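## Task

Put the glue stick on the desk standing vertically, resting on either of its ends. Release it and move the robot away. It fails if it topples or is left leaning, and it only counts if it stays upright with no support from the robot.

## Robot and tools

Robot: a wheeled base that can drive forward/back and spin in place but never sideways, a central column, a tilting head with two cameras, and two six-joint arms (left_, right_), each ending in a two-finger gripper. Folded, it measures 0.73 m long, 0.62 m wide, 1.88 m tall, with its front 0.40 m ahead of the column. Loose objects may occasionally get nudged by an outside push.

Frames: the base frame sits on the floor under the column, between the drive wheels: x forward, y left, z up. left_hand and right_hand are reported in it: the point where the fingers join (tips reach 8 mm further), with quat_wxyz mapping (0,0,1) onto the finger direction; the hand's y axis runs along the opening. The odometry frame is the base frame as it was when the scene began.

execute_actions: "actions" is a list holding one action or none (none just reports state and images). An action may contain "base", "joints", or both, plus optional "speeds"; its motions begin together. "base" takes a single key: translate_m, a relative drive in metres from where the base last measured itself, forward positive, -3 to 3; or rotate_rad, a relative spin in radians, counter-clockwise (left) positive, -3.2 to 3.2. Very long base moves get refused, so split big ones. "joints" holds absolute targets keyed by name, each its own number: head_tilt_rad -0.61 to 1.308 (0 level, positive looks down); per arm joint1 -2.879 to 2.879, joint2 0 to 3.141, joint3 0 to 3.019, joint4 -1.692 to 1.57, joint5 -1.57 to 1.57 (positive swings the hand to the robot's right), joint6 -2.094 to 2.094 (roll, clockwise seen from behind positive), all in radians; gripper_m is the fingertip gap in metres, 0 to 0.093. "speeds" caps translate_m at 0.05-0.8 m/s and rotate_rad at 0.1-1 rad/s (defaults are the maxima); it does not slow arms. "cameras" lists cam_head_left, cam_head_right, cam_left_wrist, cam_right_wrist, nav_camera or "all"; omitted/null means all, [] means none. Bad keys or out-of-range values reject the whole call with no motion. Joints left out of an action may still be driving to earlier targets.

wait: {"seconds": 0-10}, commands nothing and returns state and images. zoom_image: camera plus region [x0,y0,x1,y1] in pixels of that camera's latest full image, at most 504x504. finished_scene: {"scene": 1 or 2}, irreversible; the result says whether the goal held and gives the next task.

Arm geometry: with joint1 at -1.57 (left) or 1.57 (right) and joints 5 and 6 at 0, the arm moves in a vertical plane facing forward, 0.23 m off the column's side. Let a = j2 - 0.35, b = 1.05 + j2 - j3, c = b - j4 (c = 1.57 means fingers point straight down). The hand point is about 0.12 + 0.39 sin a + 0.38 cos b + 0.25 cos c m ahead and 1.46 + 0.39 cos a - 0.38 sin b - 0.25 sin c m up; e.g. j2,j3,j4 = 0.93, 0.78, 0.14 gives 0.60 m ahead, 1.21 m up. The real hand usually sits up to ~5 cm lower and nearer the column (more under load); trust the reported hand position. Reach: ~1 m from the shoulder, lowest ~0.47 m up; the floor is out of reach. Light objects like these are easy to hold within 0.6 m ahead, 0.65-1.6 m up, fingers down. Small target changes (under ~0.03 rad, 0.08 for joints 2-3) may not move a joint. For gentle contact, step about 0.05 rad per call from your previous target.

Gripper: fingers are 7 cm long; outer span is 1 cm beyond the opening at the tips and 5 cm at the base; the housing is 10x7 cm, and the wrist camera sticks out 11 cm on one side. To grasp, command a gap smaller than the object; "off_target" is then expected. A reported gap staying 0.002 m or more above target means something is held.

Result lines: base_status and joint_status tell how each motion ended: "done" (within tolerance; for the base, wheels turned the commanded amount even if slipping), "off_target", "contact_stop" (base stalled against something: back off 0.05 m before retrying or turning), "time_out", "not_followed" (a safety check blocked arm targets because of self/other-arm/body/obstacle proximity; move the offending joints back at least 0.05 rad, or move the other arm). on_its_own reports uncommanded behaviour; "held at" is a held target, not the position. joint_positions, left_hand/right_hand, base_odometry (wheel-based, heading -3.142 to 3.142, left positive), turned_by_wheels vs turned_by_imu (a large mismatch means a collision or slip), base_tilt in degrees, motor_effort for left_wheel/right_wheel in percent with peak in brackets, wheel_motors_off (1 while an overload has cut the wheels), and motor temperatures per arm.

Cameras: head cameras 1.47-1.58 m up look forward, tilted by head_tilt_rad. Wrist cameras sit 0.10 m behind the fingertips and look along the fingers tilted 0.62 rad toward the hand's +x; with fingers down and the arm forward, image up points away from the robot. nav_camera is low on the front of the base.

Avoid: dropping or knocking over objects, hard shoves, arms striking or pressing on each other (can end the run), a desk edge jamming the column, prolonged pushing (overheats arm motors; at 100 °C the arm goes limp and falls; hot warnings start at 85 °C; or cuts the wheels for 2 s). To relieve a pushing arm, resend its reported positions as targets. Release objects standing, open the gripper, then lift and back away before finishing.

Each tool is called after "Call:" by a JSON object that holds its "method" and its "body", one argument or row to a line.

## Session

I'll start by checking the robot's state and camera views.

Call:
{"method": "execute_actions", "body": {
  "actions": []
}}

Scene clock: 0.00 s.
Motor temperatures (°C, as the motors report them): left_arm=[31 29 27 29 28 28] | right_arm=[30 30 31 31 30 29]
base_odometry: x=+0.000 y=+0.000 heading=+0.000 (m, m, rad; odometry frame)
turned_by_wheels: +0.000 (rad since the last result)
turned_by_imu: +0.000 (rad since the last result)
base_tilt: forward=-0.2 right=+0.2 (deg)
base_status: not commanded
joint_positions: head_tilt_rad=+0.879 left_joint1_rad=-1.557 left_joint2_rad=+0.904 left_joint3_rad=+0.437 left_joint4_rad=-0.963 left_joint5_rad=+0.048 left_joint6_rad=+0.012 left_gripper_m=+0.095 right_joint1_rad=+1.601 right_joint2_rad=+0.860 right_joint3_rad=+0.368 right_joint4_rad=-0.910 right_joint5_rad=+0.030 right_joint6_rad=+0.081 right_gripper_m=+0.095
joint_status: not commanded
wheel_motors_off: 0
motor_effort: left_wheel=+2 right_wheel=+2 (%)
left_hand: x=+0.1559 y=+0.2191 z=+1.2499 quat_wxyz=(+0.437, +0.011, -0.899, +0.021) (m; base frame)
right_hand: x=+0.1361 y=-0.2244 z=+1.2526 quat_wxyz=(+0.424, -0.018, -0.905, +0.022) (m; base frame)
pictures: cam_head_left, cam_head_right, cam_left_wrist, cam_right_wrist, nav_camera
Images, in order (width x height): cam_head_left 896x504, cam_head_right 896x504, cam_left_wrist 616x616, cam_right_wrist 616x616, nav_camera 896x504.

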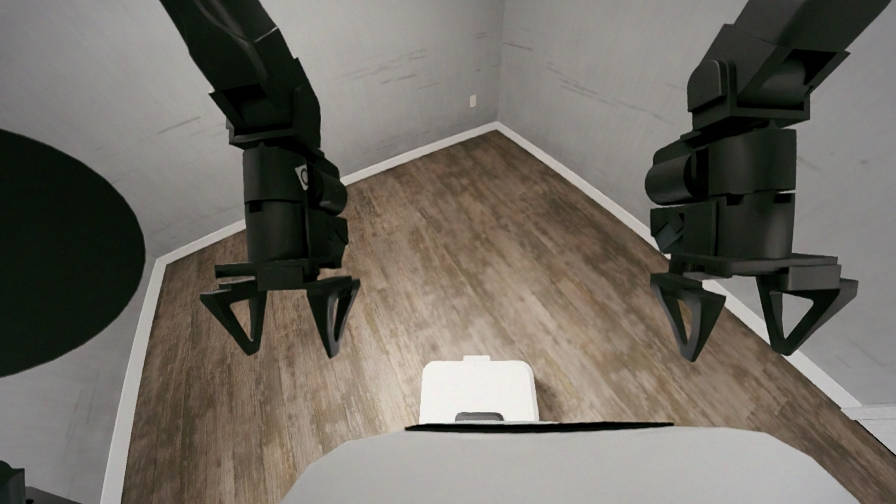

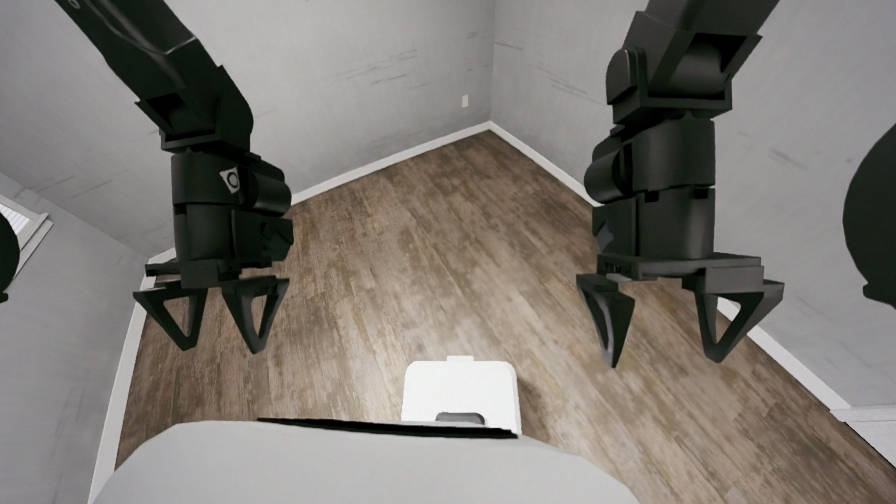

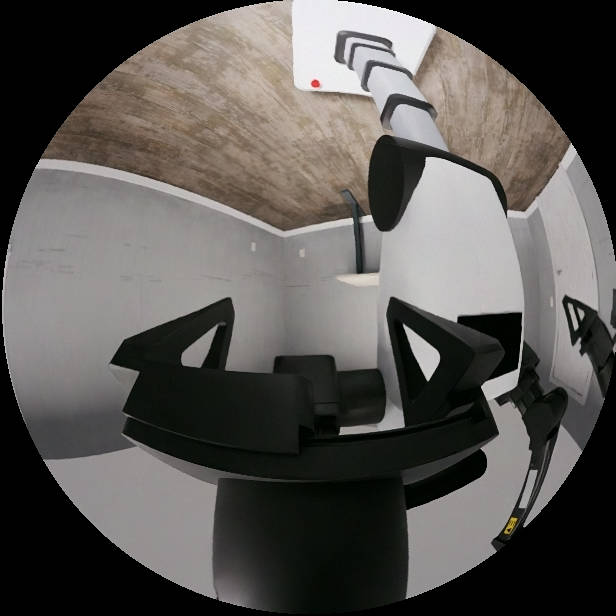

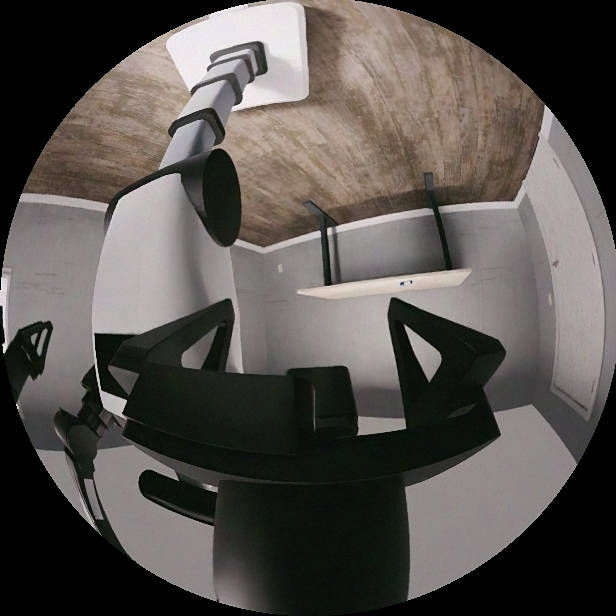

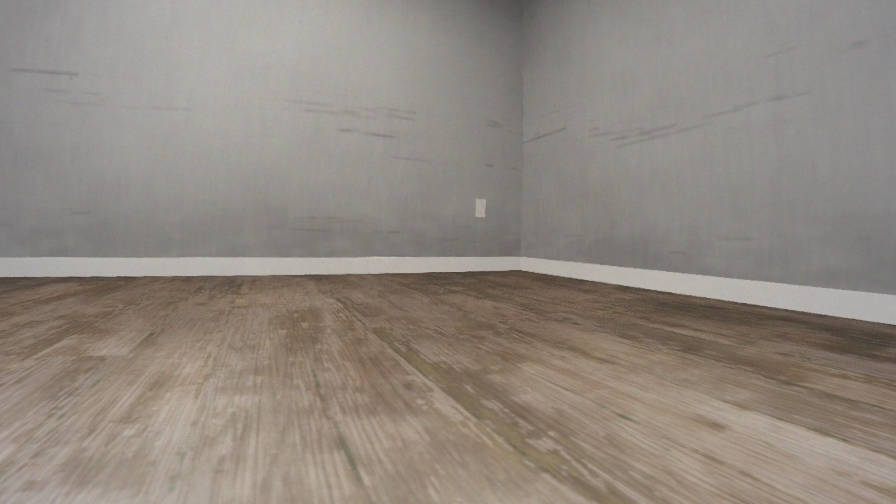

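Call:
{"method": "zoom_image", "body": {
  "camera": "cam_right_wrist",
  "region": [280, 160, 500, 320]
}}

Region (280, 160, 500, 320) of cam_right_wrist's 616x616 image, scaled by 2.291, with more detail than that image has; it fills the top 367 rows of this view, and the rest is white.

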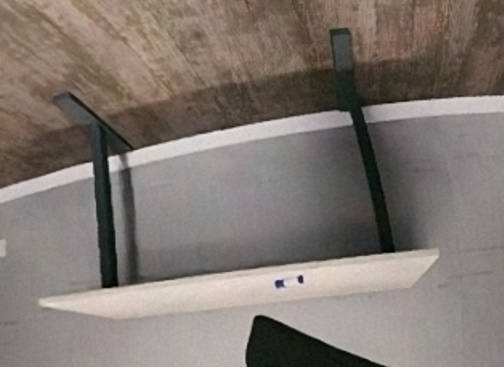

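Call:
{"method": "execute_actions", "body": {
  "actions": [
    {"base": {"rotate_rad": -2.6}, "joints": {"head_tilt_rad": 0.5}}
  ]
}}

Scene clock: 31.47 s.
Motor temperatures (°C, as the motors report them): left_arm=[31 30 27 29 28 28] | right_arm=[30 31 31 31 30 29]
base_odometry: x=+0.000 y=+0.000 heading=-2.599 (m, m, rad; odometry frame)
turned_by_wheels: -2.599 (rad since the last result)
turned_by_imu: -2.603 (rad since the last result)
base_tilt: forward=-0.3 right=+0.2 (deg)
base_status: done
joint_positions: head_tilt_rad=+0.518 left_joint1_rad=-1.557 left_joint2_rad=+0.904 left_joint3_rad=+0.437 left_joint4_rad=-0.963 left_joint5_rad=+0.048 left_joint6_rad=+0.012 left_gripper_m=+0.095 right_joint1_rad=+1.601 right_joint2_rad=+0.860 right_joint3_rad=+0.368 right_joint4_rad=-0.910 right_joint5_rad=+0.030 right_joint6_rad=+0.081 right_gripper_m=+0.095
joint_status: all done
wheel_motors_off: 0
motor_effort: left_wheel=+6(38) right_wheel=-5(48) (%)
left_hand: x=+0.1559 y=+0.2191 z=+1.2499 quat_wxyz=(+0.437, +0.011, -0.899, +0.021) (m; base frame)
right_hand: x=+0.1361 y=-0.2244 z=+1.2526 quat_wxyz=(+0.424, -0.018, -0.905, +0.022) (m; base frame)
pictures: cam_head_left, cam_head_right, cam_left_wrist, cam_right_wrist, nav_camera
Images, in order (width x height): cam_head_left 896x504, cam_head_right 896x504, cam_left_wrist 616x616, cam_right_wrist 616x616, nav_camera 896x504.

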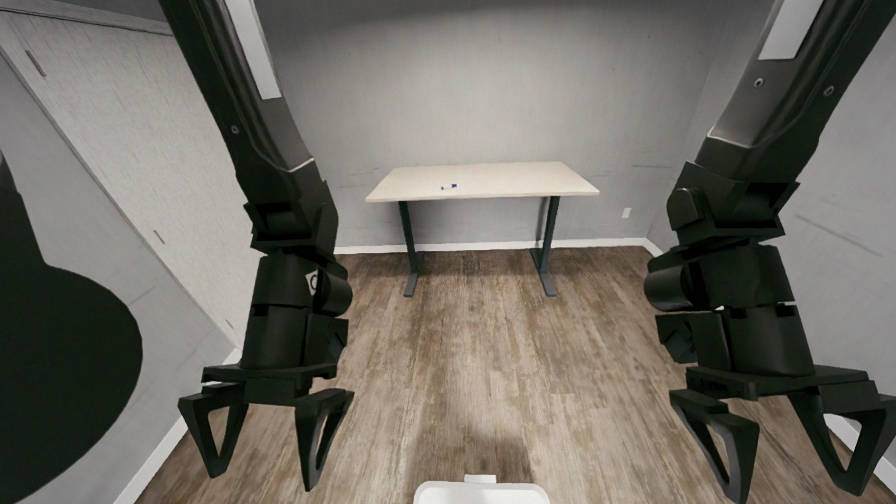

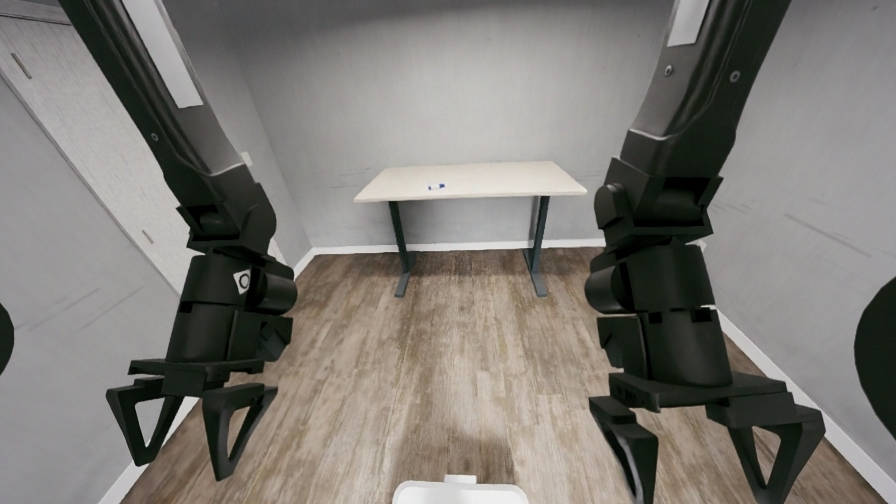

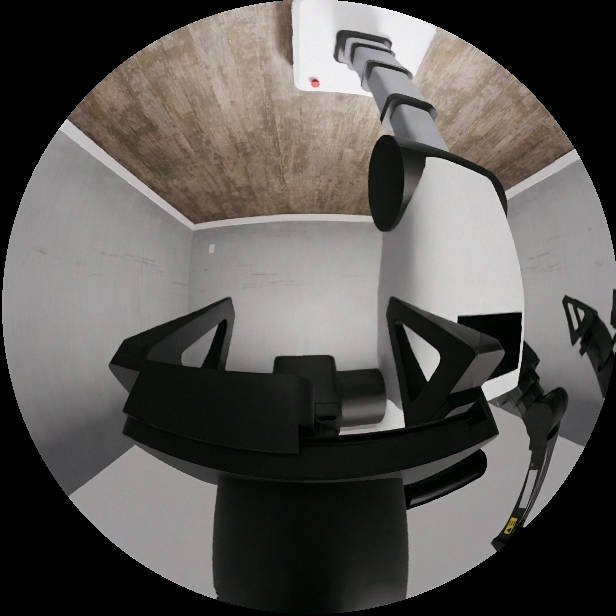

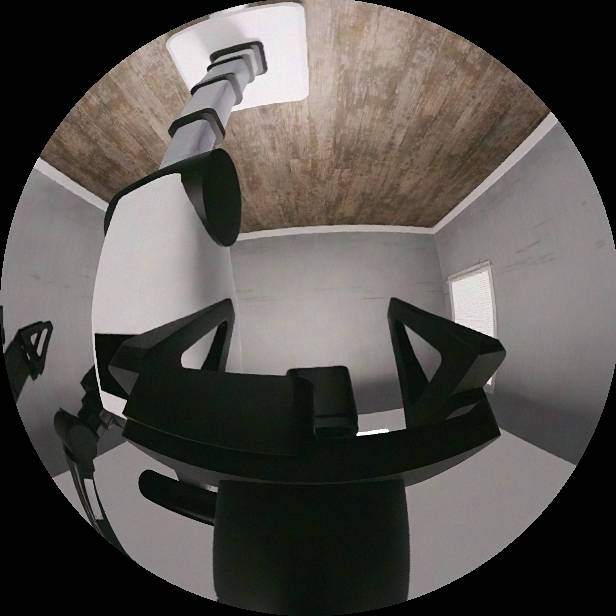

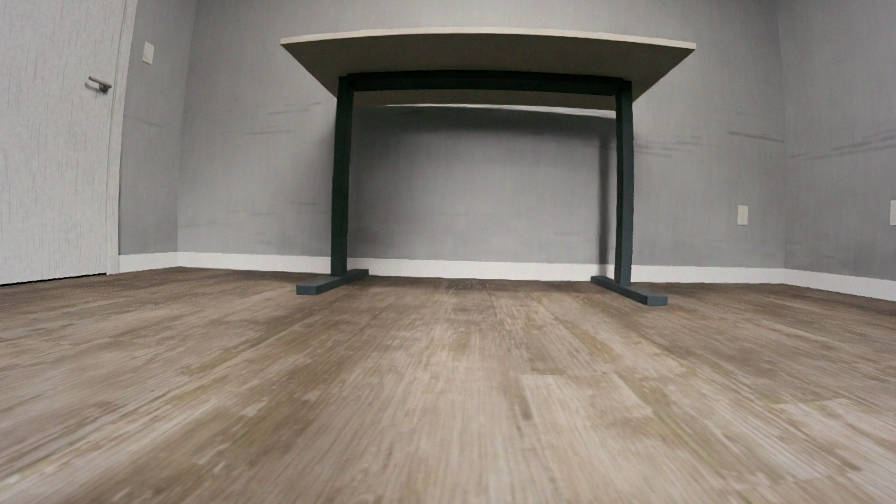

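Call:
{"method": "zoom_image", "body": {
  "camera": "cam_head_left",
  "region": [350, 140, 620, 310]
}}

Call:
{"method": "zoom_image", "body": {
  "camera": "cam_head_right",
  "region": [400, 165, 480, 210]
}}

Region (350, 140, 620, 310) of cam_head_left's 896x504 image, scaled by 1.867, with more detail than that image has; it fills the top 317 rows of this view, and the rest is white.

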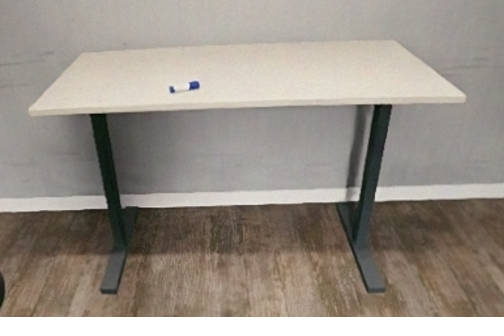

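Region (400, 165, 480, 210) of cam_head_right's 896x504 image, scaled by 6.300, with more detail than that image has; it fills the top 284 rows of this view, and the rest is white.

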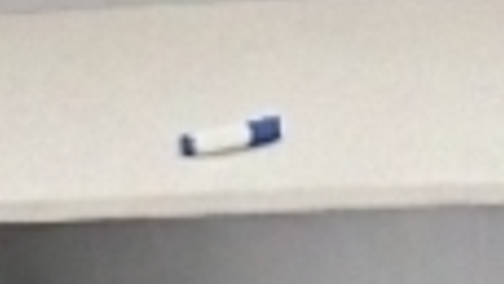

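Call:
{"method": "execute_actions", "body": {
  "actions": [
    {"base": {"translate_m": 0.9}}
  ],
  "cameras": ["cam_head_left", "cam_head_right", "nav_camera"]
}}

Scene clock: 154.40 s.
Motor temperatures (°C, as the motors report them): left_arm=[31 30 27 29 28 28] | right_arm=[30 31 31 31 30 29]
base_odometry: x=-0.771 y=-0.465 heading=-2.599 (m, m, rad; odometry frame)
turned_by_wheels: +0.000 (rad since the last result)
turned_by_imu: +0.003 (rad since the last result)
base_tilt: forward=-0.3 right=+0.2 (deg)
base_status: done
joint_positions: head_tilt_rad=+0.518 left_joint1_rad=-1.557 left_joint2_rad=+0.904 left_joint3_rad=+0.439 left_joint4_rad=-0.963 left_joint5_rad=+0.048 left_joint6_rad=+0.012 left_gripper_m=+0.095 right_joint1_rad=+1.601 right_joint2_rad=+0.859 right_joint3_rad=+0.370 right_joint4_rad=-0.910 right_joint5_rad=+0.030 right_joint6_rad=+0.081 right_gripper_m=+0.095
joint_status: not commanded
wheel_motors_off: 0
motor_effort: left_wheel=+0(52) right_wheel=+0(61) (%)
left_hand: x=+0.1569 y=+0.2192 z=+1.2495 quat_wxyz=(+0.436, +0.011, -0.899, +0.021) (m; base frame)
right_hand: x=+0.1372 y=-0.2244 z=+1.2523 quat_wxyz=(+0.423, -0.018, -0.906, +0.022) (m; base frame)
pictures: cam_head_left, cam_head_right, nav_camera
Images, in order (width x height): cam_head_left 896x504, cam_head_right 896x504, nav_camera 896x504.

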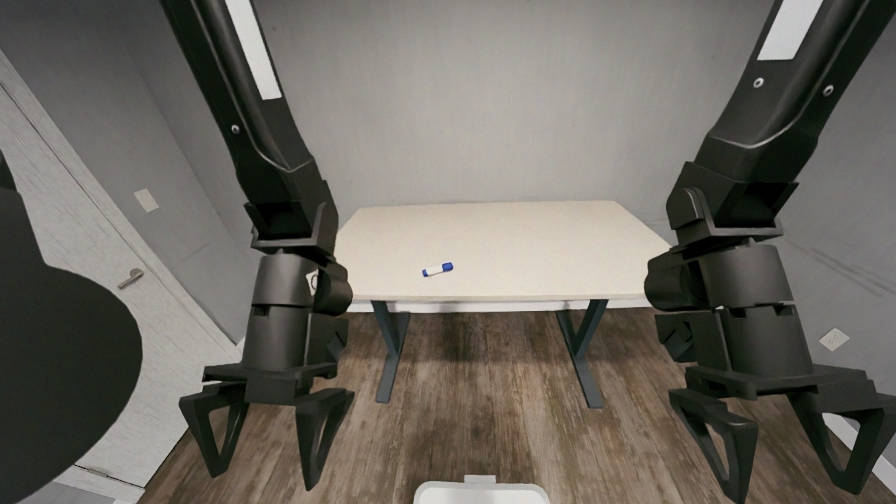

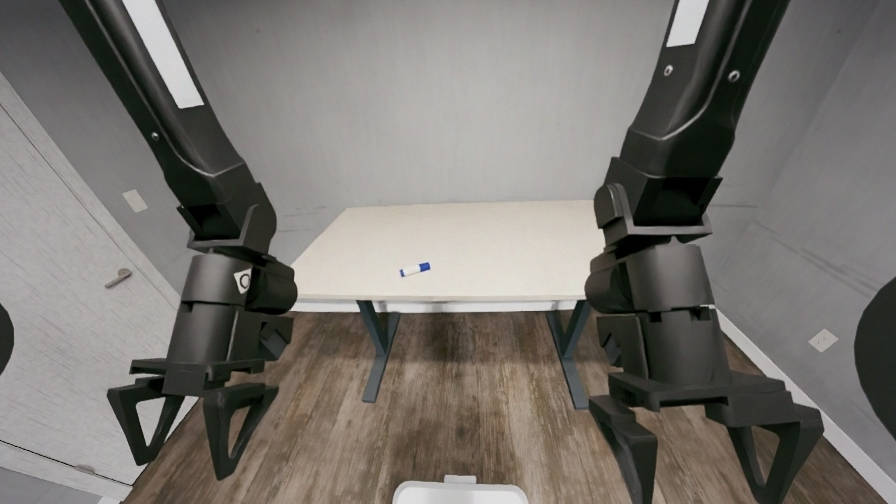

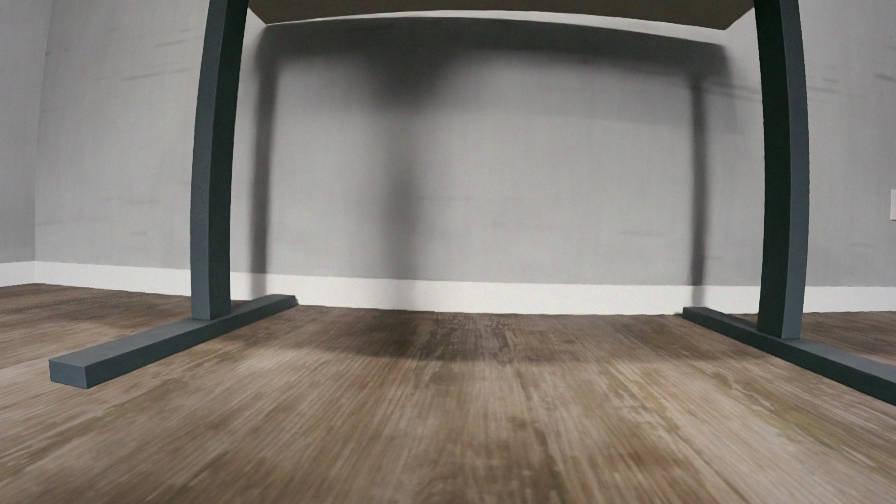

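Call:
{"method": "zoom_image", "body": {
  "camera": "cam_head_left",
  "region": [400, 240, 480, 310]
}}

Call:
{"method": "zoom_image", "body": {
  "camera": "cam_head_right",
  "region": [376, 240, 456, 310]
}}

Region (400, 240, 480, 310) of cam_head_left's 896x504 image, scaled by 6.300, with more detail than that image has; it fills the top 441 rows of this view, and the rest is white.

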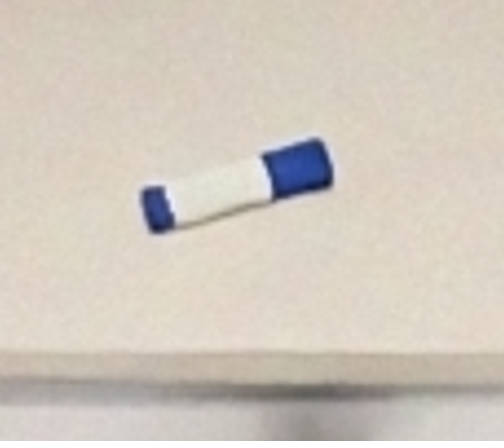

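Region (376, 240, 456, 310) of cam_head_right's 896x504 image, scaled by 6.300, with more detail than that image has; it fills the top 441 rows of this view, and the rest is white.

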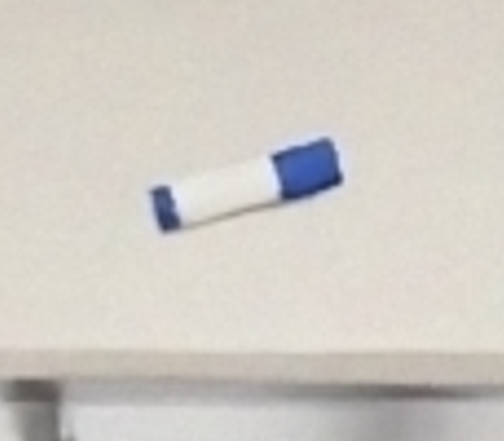

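Call:
{"method": "zoom_image", "body": {
  "camera": "cam_head_left",
  "region": [350, 280, 650, 504]
}}

Region (350, 280, 650, 504) of cam_head_left's 896x504 image, scaled by 1.680, with more detail than that image has; it fills the top 376 rows of this view, and the rest is white.

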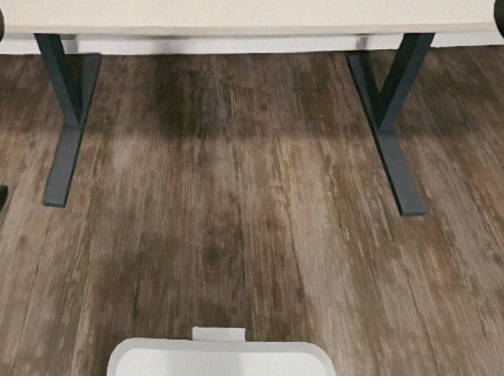

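Call:
{"method": "execute_actions", "body": {
  "actions": [
    {"base": {"translate_m": 0.28}, "joints": {"head_tilt_rad": 0.9, "left_joint1_rad": -1.57, "left_joint2_rad": 1.277, "left_joint3_rad": 1.089, "left_joint4_rad": -0.149, "left_joint5_rad": 0.358, "left_joint6_rad": -2.05, "left_gripper_m": 0.093}}
  ]
}}

Scene clock: 276.53 s.
Motor temperatures (°C, as the motors report them): left_arm=[31 31 27 29 28 28] | right_arm=[30 31 31 31 30 29]
base_odometry: x=-1.011 y=-0.609 heading=-2.599 (m, m, rad; odometry frame)
turned_by_wheels: +0.000 (rad since the last result)
turned_by_imu: +0.002 (rad since the last result)
base_tilt: forward=-0.2 right=+0.1 (deg)
base_status: done
joint_positions: head_tilt_rad=+0.902 left_joint1_rad=-1.557 left_joint2_rad=+1.276 left_joint3_rad=+1.093 left_joint4_rad=-0.151 left_joint5_rad=+0.356 left_joint6_rad=-2.042 left_gripper_m=+0.093 right_joint1_rad=+1.601 right_joint2_rad=+0.858 right_joint3_rad=+0.368 right_joint4_rad=-0.910 right_joint5_rad=+0.030 right_joint6_rad=+0.081 right_gripper_m=+0.095
joint_status: all done
wheel_motors_off: 0
motor_effort: left_wheel=+2(33) right_wheel=+0(36) (%)
left_hand: x=+0.6046 y=+0.1724 z=+1.0946 quat_wxyz=(+0.096, +0.829, -0.524, +0.169) (m; base frame)
right_hand: x=+0.1364 y=-0.2244 z=+1.2527 quat_wxyz=(+0.423, -0.018, -0.906, +0.022) (m; base frame)
pictures: cam_head_left, cam_head_right, cam_left_wrist, cam_right_wrist, nav_camera
Images, in order (width x height): cam_head_left 896x504, cam_head_right 896x504, cam_left_wrist 616x616, cam_right_wrist 616x616, nav_camera 896x504.

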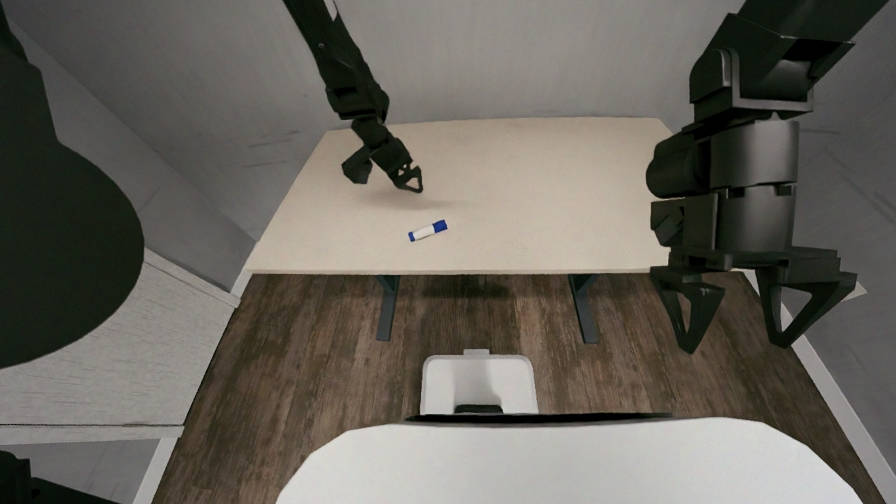

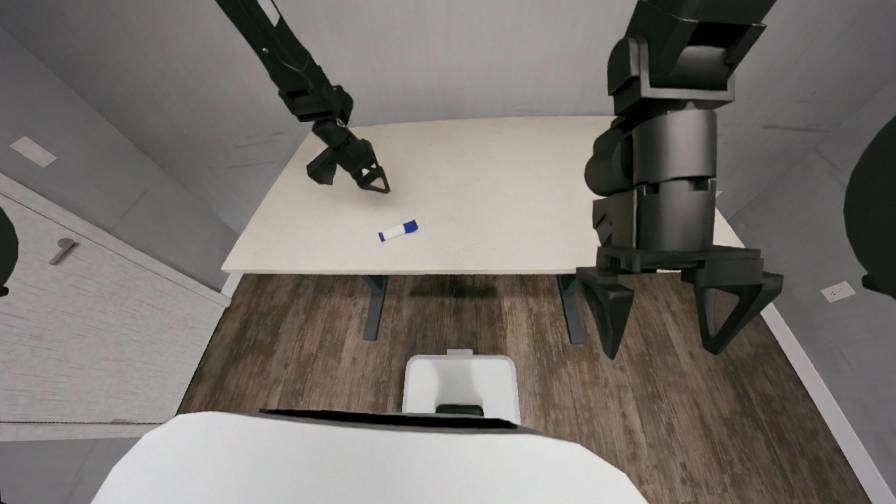

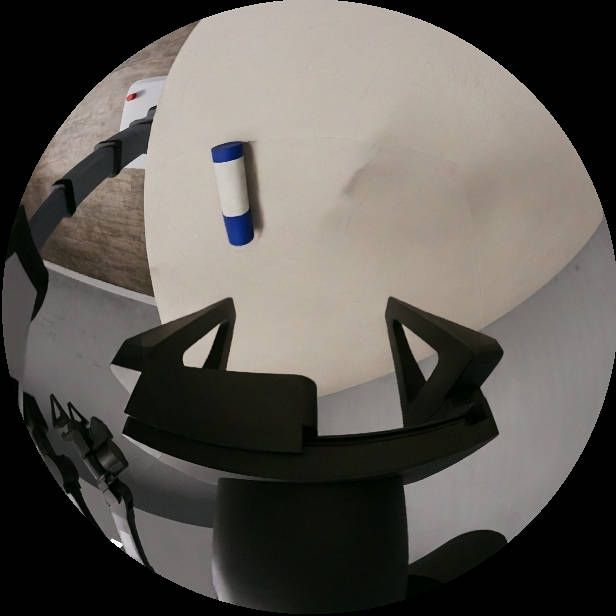

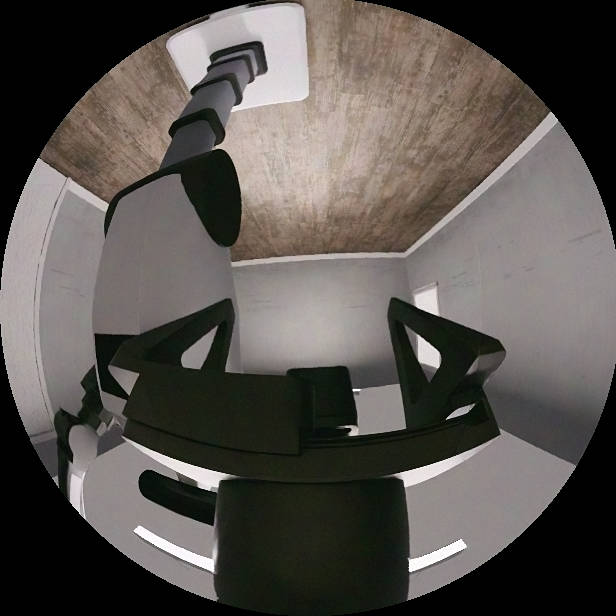

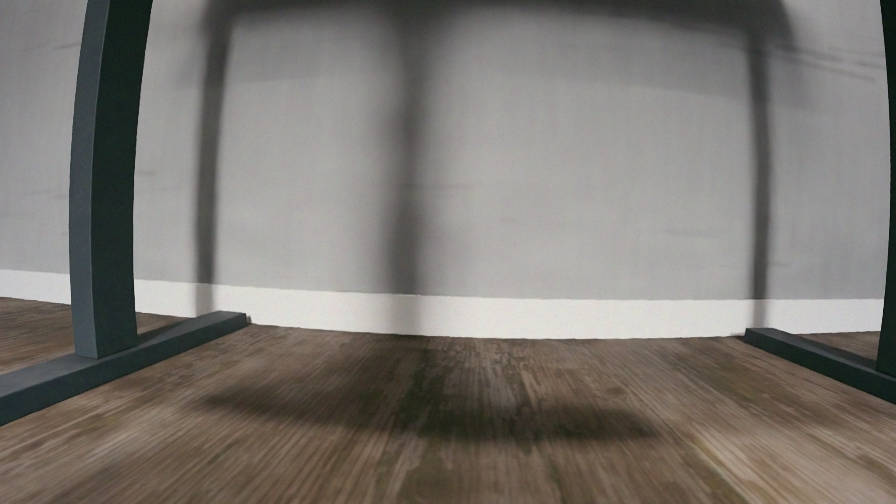

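Call:
{"method": "zoom_image", "body": {
  "camera": "cam_head_left",
  "region": [330, 130, 480, 280]
}}

Call:
{"method": "zoom_image", "body": {
  "camera": "cam_left_wrist",
  "region": [190, 120, 430, 330]
}}

Region (330, 130, 480, 280) of cam_head_left's 896x504 image, scaled by 3.360, with more detail than that image has.

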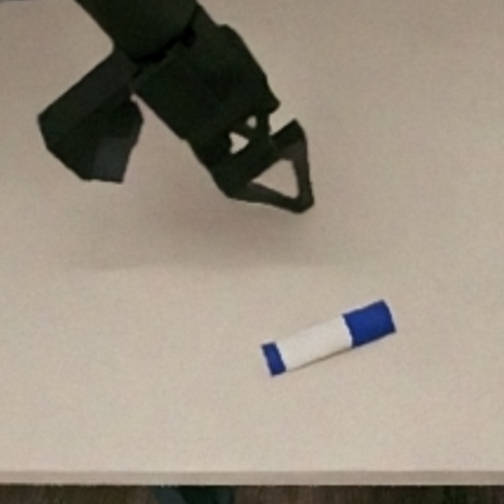

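Region (190, 120, 430, 330) of cam_left_wrist's 616x616 image, scaled by 2.100, with more detail than that image has; it fills the top 441 rows of this view, and the rest is white.

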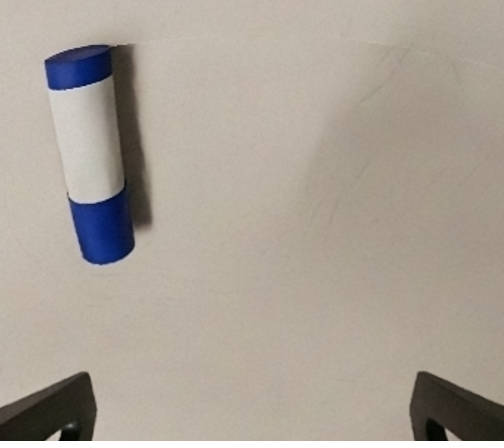

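Call:
{"method": "execute_actions", "body": {
  "actions": [
    {"joints": {"left_joint2_rad": 1.439, "left_joint3_rad": 0.959, "left_joint4_rad": 0.146, "left_joint6_rad": -1.98}}
  ],
  "cameras": ["cam_head_left", "cam_left_wrist"]
}}

Scene clock: 387.70 s.
Motor temperatures (°C, as the motors report them): left_arm=[31 34 28 29 28 28] | right_arm=[30 32 31 31 30 29]
base_odometry: x=-1.011 y=-0.609 heading=-2.599 (m, m, rad; odometry frame)
turned_by_wheels: +0.000 (rad since the last result)
turned_by_imu: +0.001 (rad since the last result)
base_tilt: forward=-0.3 right=+0.1 (deg)
base_status: not commanded
joint_positions: head_tilt_rad=+0.902 left_joint1_rad=-1.557 left_joint2_rad=+1.457 left_joint3_rad=+0.956 left_joint4_rad=+0.135 left_joint5_rad=+0.356 left_joint6_rad=-1.985 left_gripper_m=+0.093 right_joint1_rad=+1.601 right_joint2_rad=+0.858 right_joint3_rad=+0.368 right_joint4_rad=-0.910 right_joint5_rad=+0.030 right_joint6_rad=+0.081 right_gripper_m=+0.095
joint_status: all done
wheel_motors_off: 0
motor_effort: left_wheel=+0(2) right_wheel=+0(0) (%)
left_hand: x=+0.5146 y=+0.1727 z=+1.0124 quat_wxyz=(+0.100, +0.817, -0.546, +0.159) (m; base frame)
right_hand: x=+0.1364 y=-0.2244 z=+1.2527 quat_wxyz=(+0.423, -0.018, -0.906, +0.022) (m; base frame)
pictures: cam_head_left, cam_left_wrist
Images, in order (width x height): cam_head_left 896x504, cam_left_wrist 616x616.

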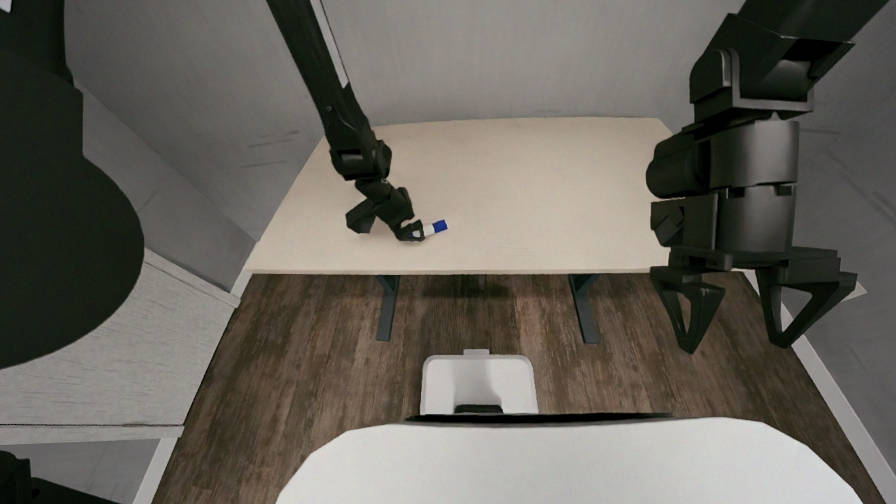

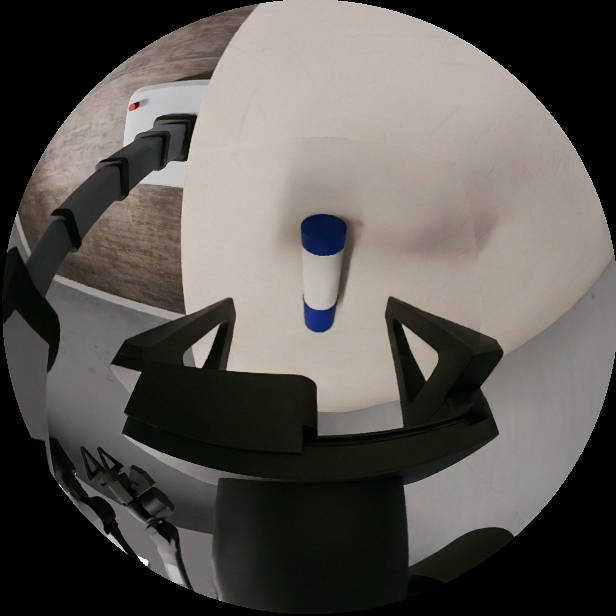

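Call:
{"method": "zoom_image", "body": {
  "camera": "cam_left_wrist",
  "region": [220, 190, 410, 350]
}}

Region (220, 190, 410, 350) of cam_left_wrist's 616x616 image, scaled by 2.653, with more detail than that image has; it fills the top 424 rows of this view, and the rest is white.

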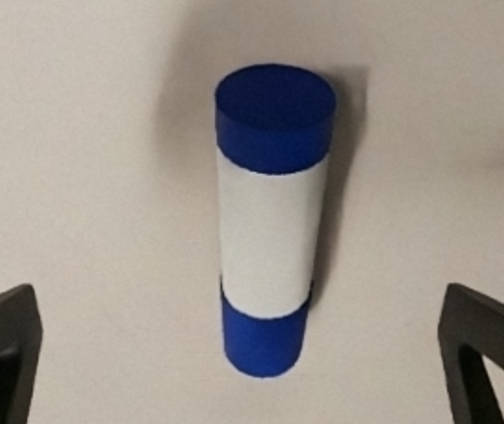

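Call:
{"method": "execute_actions", "body": {
  "actions": [
    {"base": {"translate_m": 0.04}, "joints": {"left_joint5_rad": 0.40}}
  ],
  "cameras": ["cam_head_left", "cam_left_wrist"]
}}

Scene clock: 508.73 s.
Motor temperatures (°C, as the motors report them): left_arm=[31 35 27 29 28 28] | right_arm=[30 32 31 31 30 29]
base_odometry: x=-1.045 y=-0.630 heading=-2.599 (m, m, rad; odometry frame)
turned_by_wheels: +0.000 (rad since the last result)
turned_by_imu: +0.001 (rad since the last result)
base_tilt: forward=-0.2 right=+0.0 (deg)
base_status: done
joint_positions: head_tilt_rad=+0.902 left_joint1_rad=-1.557 left_joint2_rad=+1.454 left_joint3_rad=+0.961 left_joint4_rad=+0.137 left_joint5_rad=+0.398 left_joint6_rad=-1.985 left_gripper_m=+0.093 right_joint1_rad=+1.601 right_joint2_rad=+0.858 right_joint3_rad=+0.370 right_joint4_rad=-0.910 right_joint5_rad=+0.030 right_joint6_rad=+0.081 right_gripper_m=+0.095
joint_status: all done
wheel_motors_off: 0
motor_effort: left_wheel=+0(27) right_wheel=+0(34) (%)
left_hand: x=+0.5189 y=+0.1659 z=+1.0163 quat_wxyz=(+0.115, +0.812, -0.546, +0.173) (m; base frame)
right_hand: x=+0.1374 y=-0.2244 z=+1.2523 quat_wxyz=(+0.423, -0.018, -0.906, +0.022) (m; base frame)
pictures: cam_head_left, cam_left_wrist
Images, in order (width x height): cam_head_left 896x504, cam_left_wrist 616x616.

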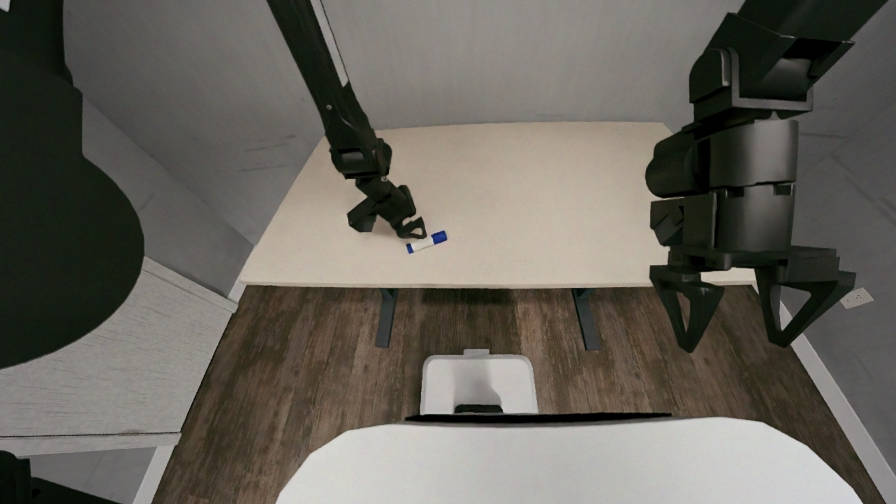

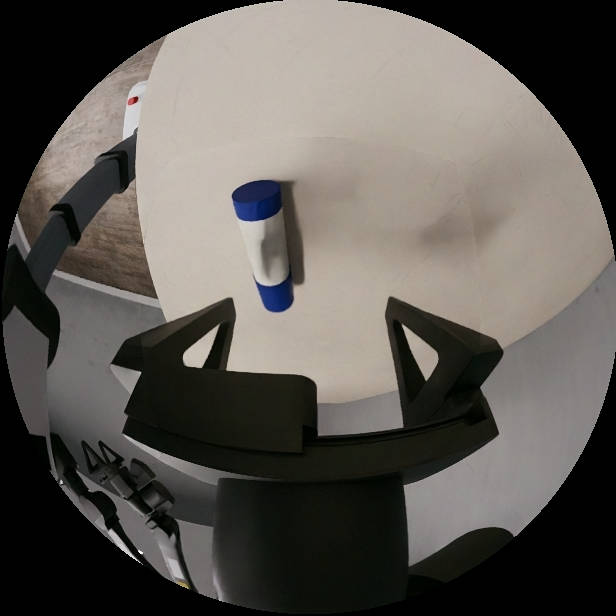

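Call:
{"method": "execute_actions", "body": {
  "actions": [
    {"joints": {"left_joint2_rad": 1.586, "left_joint4_rad": 0.295}}
  ],
  "cameras": ["cam_head_left", "cam_left_wrist"]
}}

Scene clock: 533.57 s.
Motor temperatures (°C, as the motors report them): left_arm=[31 35 27 29 29 28] | right_arm=[30 32 31 31 30 29]
base_odometry: x=-1.045 y=-0.630 heading=-2.599 (m, m, rad; odometry frame)
turned_by_wheels: +0.000 (rad since the last result)
turned_by_imu: +0.001 (rad since the last result)
base_tilt: forward=-0.2 right=+0.2 (deg)
base_status: not commanded
joint_positions: head_tilt_rad=+0.902 left_joint1_rad=-1.557 left_joint2_rad=+1.592 left_joint3_rad=+0.956 left_joint4_rad=+0.284 left_joint5_rad=+0.398 left_joint6_rad=-1.985 left_gripper_m=+0.093 right_joint1_rad=+1.601 right_joint2_rad=+0.858 right_joint3_rad=+0.370 right_joint4_rad=-0.910 right_joint5_rad=+0.030 right_joint6_rad=+0.081 right_gripper_m=+0.095
joint_status: all done
wheel_motors_off: 0
motor_effort: left_wheel=-1(0) right_wheel=+0(0) (%)
left_hand: x=+0.4857 y=+0.1663 z=+0.9696 quat_wxyz=(+0.114, +0.811, -0.546, +0.175) (m; base frame)
right_hand: x=+0.1374 y=-0.2244 z=+1.2523 quat_wxyz=(+0.423, -0.018, -0.906, +0.022) (m; base frame)
pictures: cam_head_left, cam_left_wrist
Images, in order (width x height): cam_head_left 896x504, cam_left_wrist 616x616.

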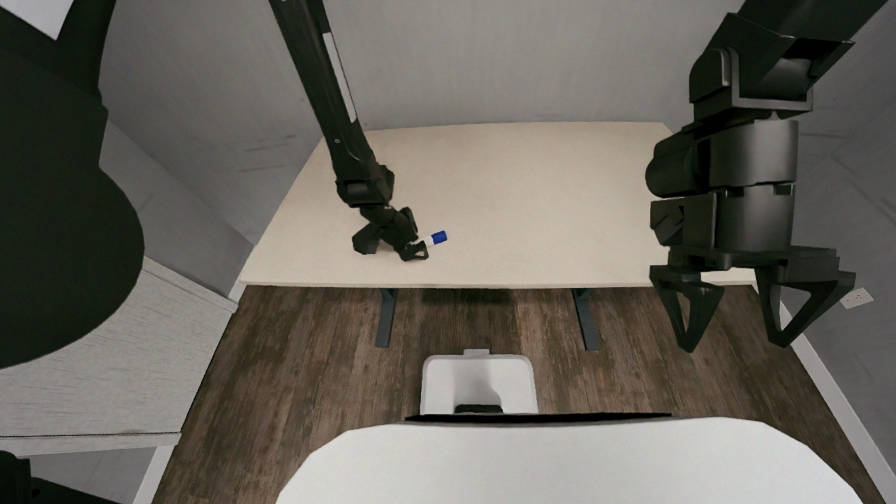

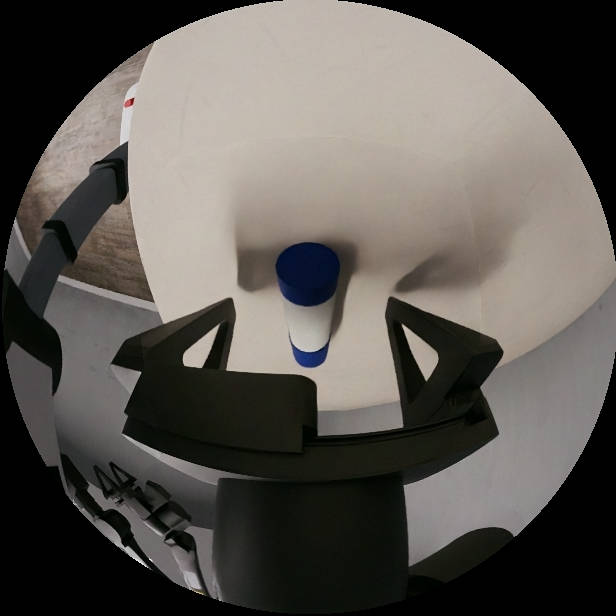

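Call:
{"method": "zoom_image", "body": {
  "camera": "cam_left_wrist",
  "region": [200, 220, 420, 400]
}}

Call:
{"method": "zoom_image", "body": {
  "camera": "cam_head_left",
  "region": [340, 190, 470, 290]
}}

Region (200, 220, 420, 400) of cam_left_wrist's 616x616 image, scaled by 2.291, with more detail than that image has; it fills the top 412 rows of this view, and the rest is white.

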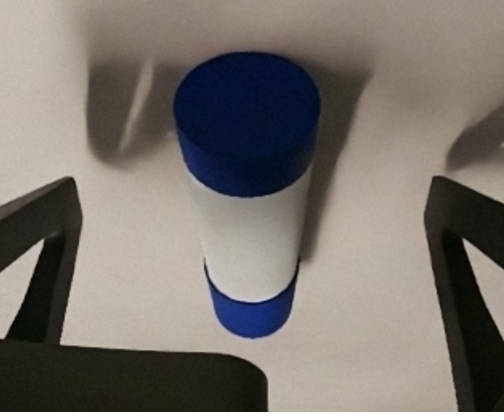

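Region (340, 190, 470, 290) of cam_head_left's 896x504 image, scaled by 3.877, with more detail than that image has; it fills the top 388 rows of this view, and the rest is white.

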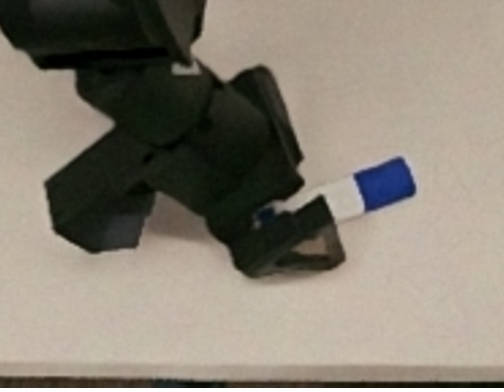

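Call:
{"method": "execute_actions", "body": {
  "actions": [
    {"joints": {"left_joint2_rad": 1.616, "left_joint4_rad": 0.325}}
  ],
  "cameras": ["cam_left_wrist"]
}}

Scene clock: 596.13 s.
Motor temperatures (°C, as the motors report them): left_arm=[31 35 27 29 29 28] | right_arm=[30 32 31 31 30 29]
base_odometry: x=-1.045 y=-0.630 heading=-2.599 (m, m, rad; odometry frame)
turned_by_wheels: +0.000 (rad since the last result)
turned_by_imu: +0.001 (rad since the last result)
base_tilt: forward=-0.3 right=+0.1 (deg)
base_status: not commanded
joint_positions: head_tilt_rad=+0.902 left_joint1_rad=-1.557 left_joint2_rad=+1.594 left_joint3_rad=+0.956 left_joint4_rad=+0.314 left_joint5_rad=+0.398 left_joint6_rad=-1.985 left_gripper_m=+0.093 right_joint1_rad=+1.601 right_joint2_rad=+0.858 right_joint3_rad=+0.370 right_joint4_rad=-0.910 right_joint5_rad=+0.030 right_joint6_rad=+0.081 right_gripper_m=+0.095
joint_status: all done
wheel_motors_off: 0
motor_effort: left_wheel=-1(2) right_wheel=+0(0) (%)
left_hand: x=+0.4916 y=+0.1663 z=+0.9702 quat_wxyz=(+0.106, +0.809, -0.548, +0.187) (m; base frame)
right_hand: x=+0.1374 y=-0.2244 z=+1.2523 quat_wxyz=(+0.423, -0.018, -0.906, +0.022) (m; base frame)
pictures: cam_left_wrist
Images, in order (width x height): cam_left_wrist 616x616.

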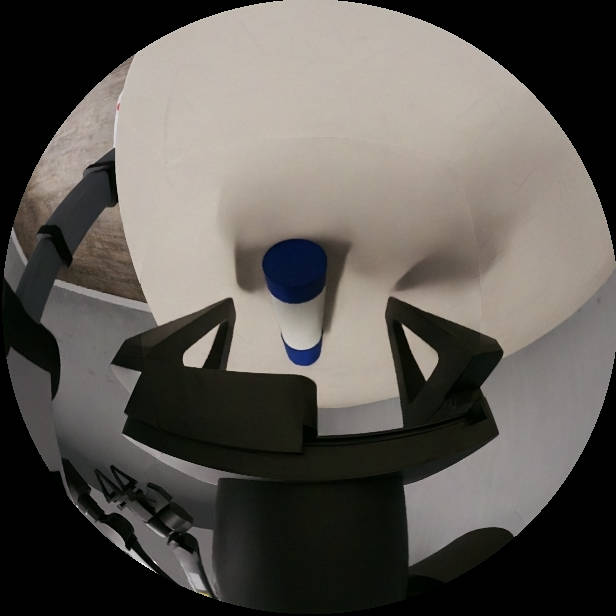

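Call:
{"method": "execute_actions", "body": {
  "actions": [
    {"joints": {"left_joint2_rad": 1.645}}
  ],
  "cameras": ["cam_left_wrist"]
}}

Scene clock: 607.27 s.
Motor temperatures (°C, as the motors report them): left_arm=[31 35 27 29 29 28] | right_arm=[30 32 31 31 30 29]
base_odometry: x=-1.045 y=-0.630 heading=-2.599 (m, m, rad; odometry frame)
turned_by_wheels: +0.000 (rad since the last result)
turned_by_imu: +0.001 (rad since the last result)
base_tilt: forward=-0.2 right=+0.3 (deg)
base_status: not commanded
joint_positions: head_tilt_rad=+0.902 left_joint1_rad=-1.557 left_joint2_rad=+1.620 left_joint3_rad=+0.956 left_joint4_rad=+0.320 left_joint5_rad=+0.401 left_joint6_rad=-1.983 left_gripper_m=+0.093 right_joint1_rad=+1.601 right_joint2_rad=+0.858 right_joint3_rad=+0.370 right_joint4_rad=-0.910 right_joint5_rad=+0.030 right_joint6_rad=+0.081 right_gripper_m=+0.095
joint_status: all done
wheel_motors_off: 0
motor_effort: left_wheel=+2(3) right_wheel=+0(1) (%)
left_hand: x=+0.4798 y=+0.1659 z=+0.9611 quat_wxyz=(+0.113, +0.810, -0.548, +0.179) (m; base frame)
right_hand: x=+0.1374 y=-0.2244 z=+1.2523 quat_wxyz=(+0.423, -0.018, -0.906, +0.022) (m; base frame)
pictures: cam_left_wrist
Images, in order (width x height): cam_left_wrist 616x616.

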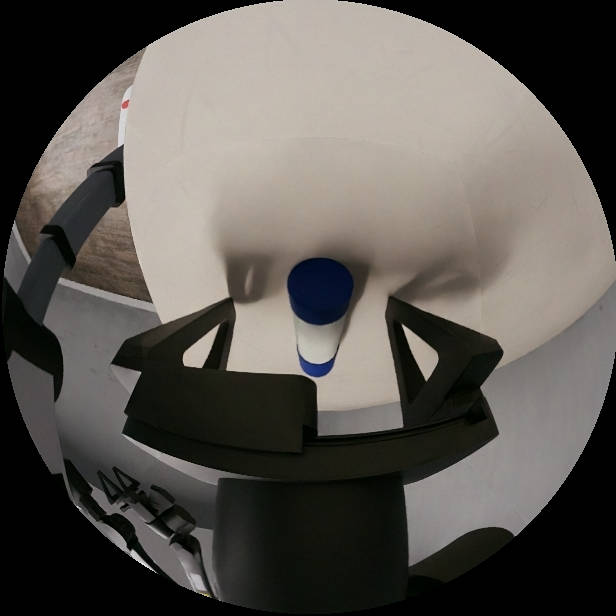

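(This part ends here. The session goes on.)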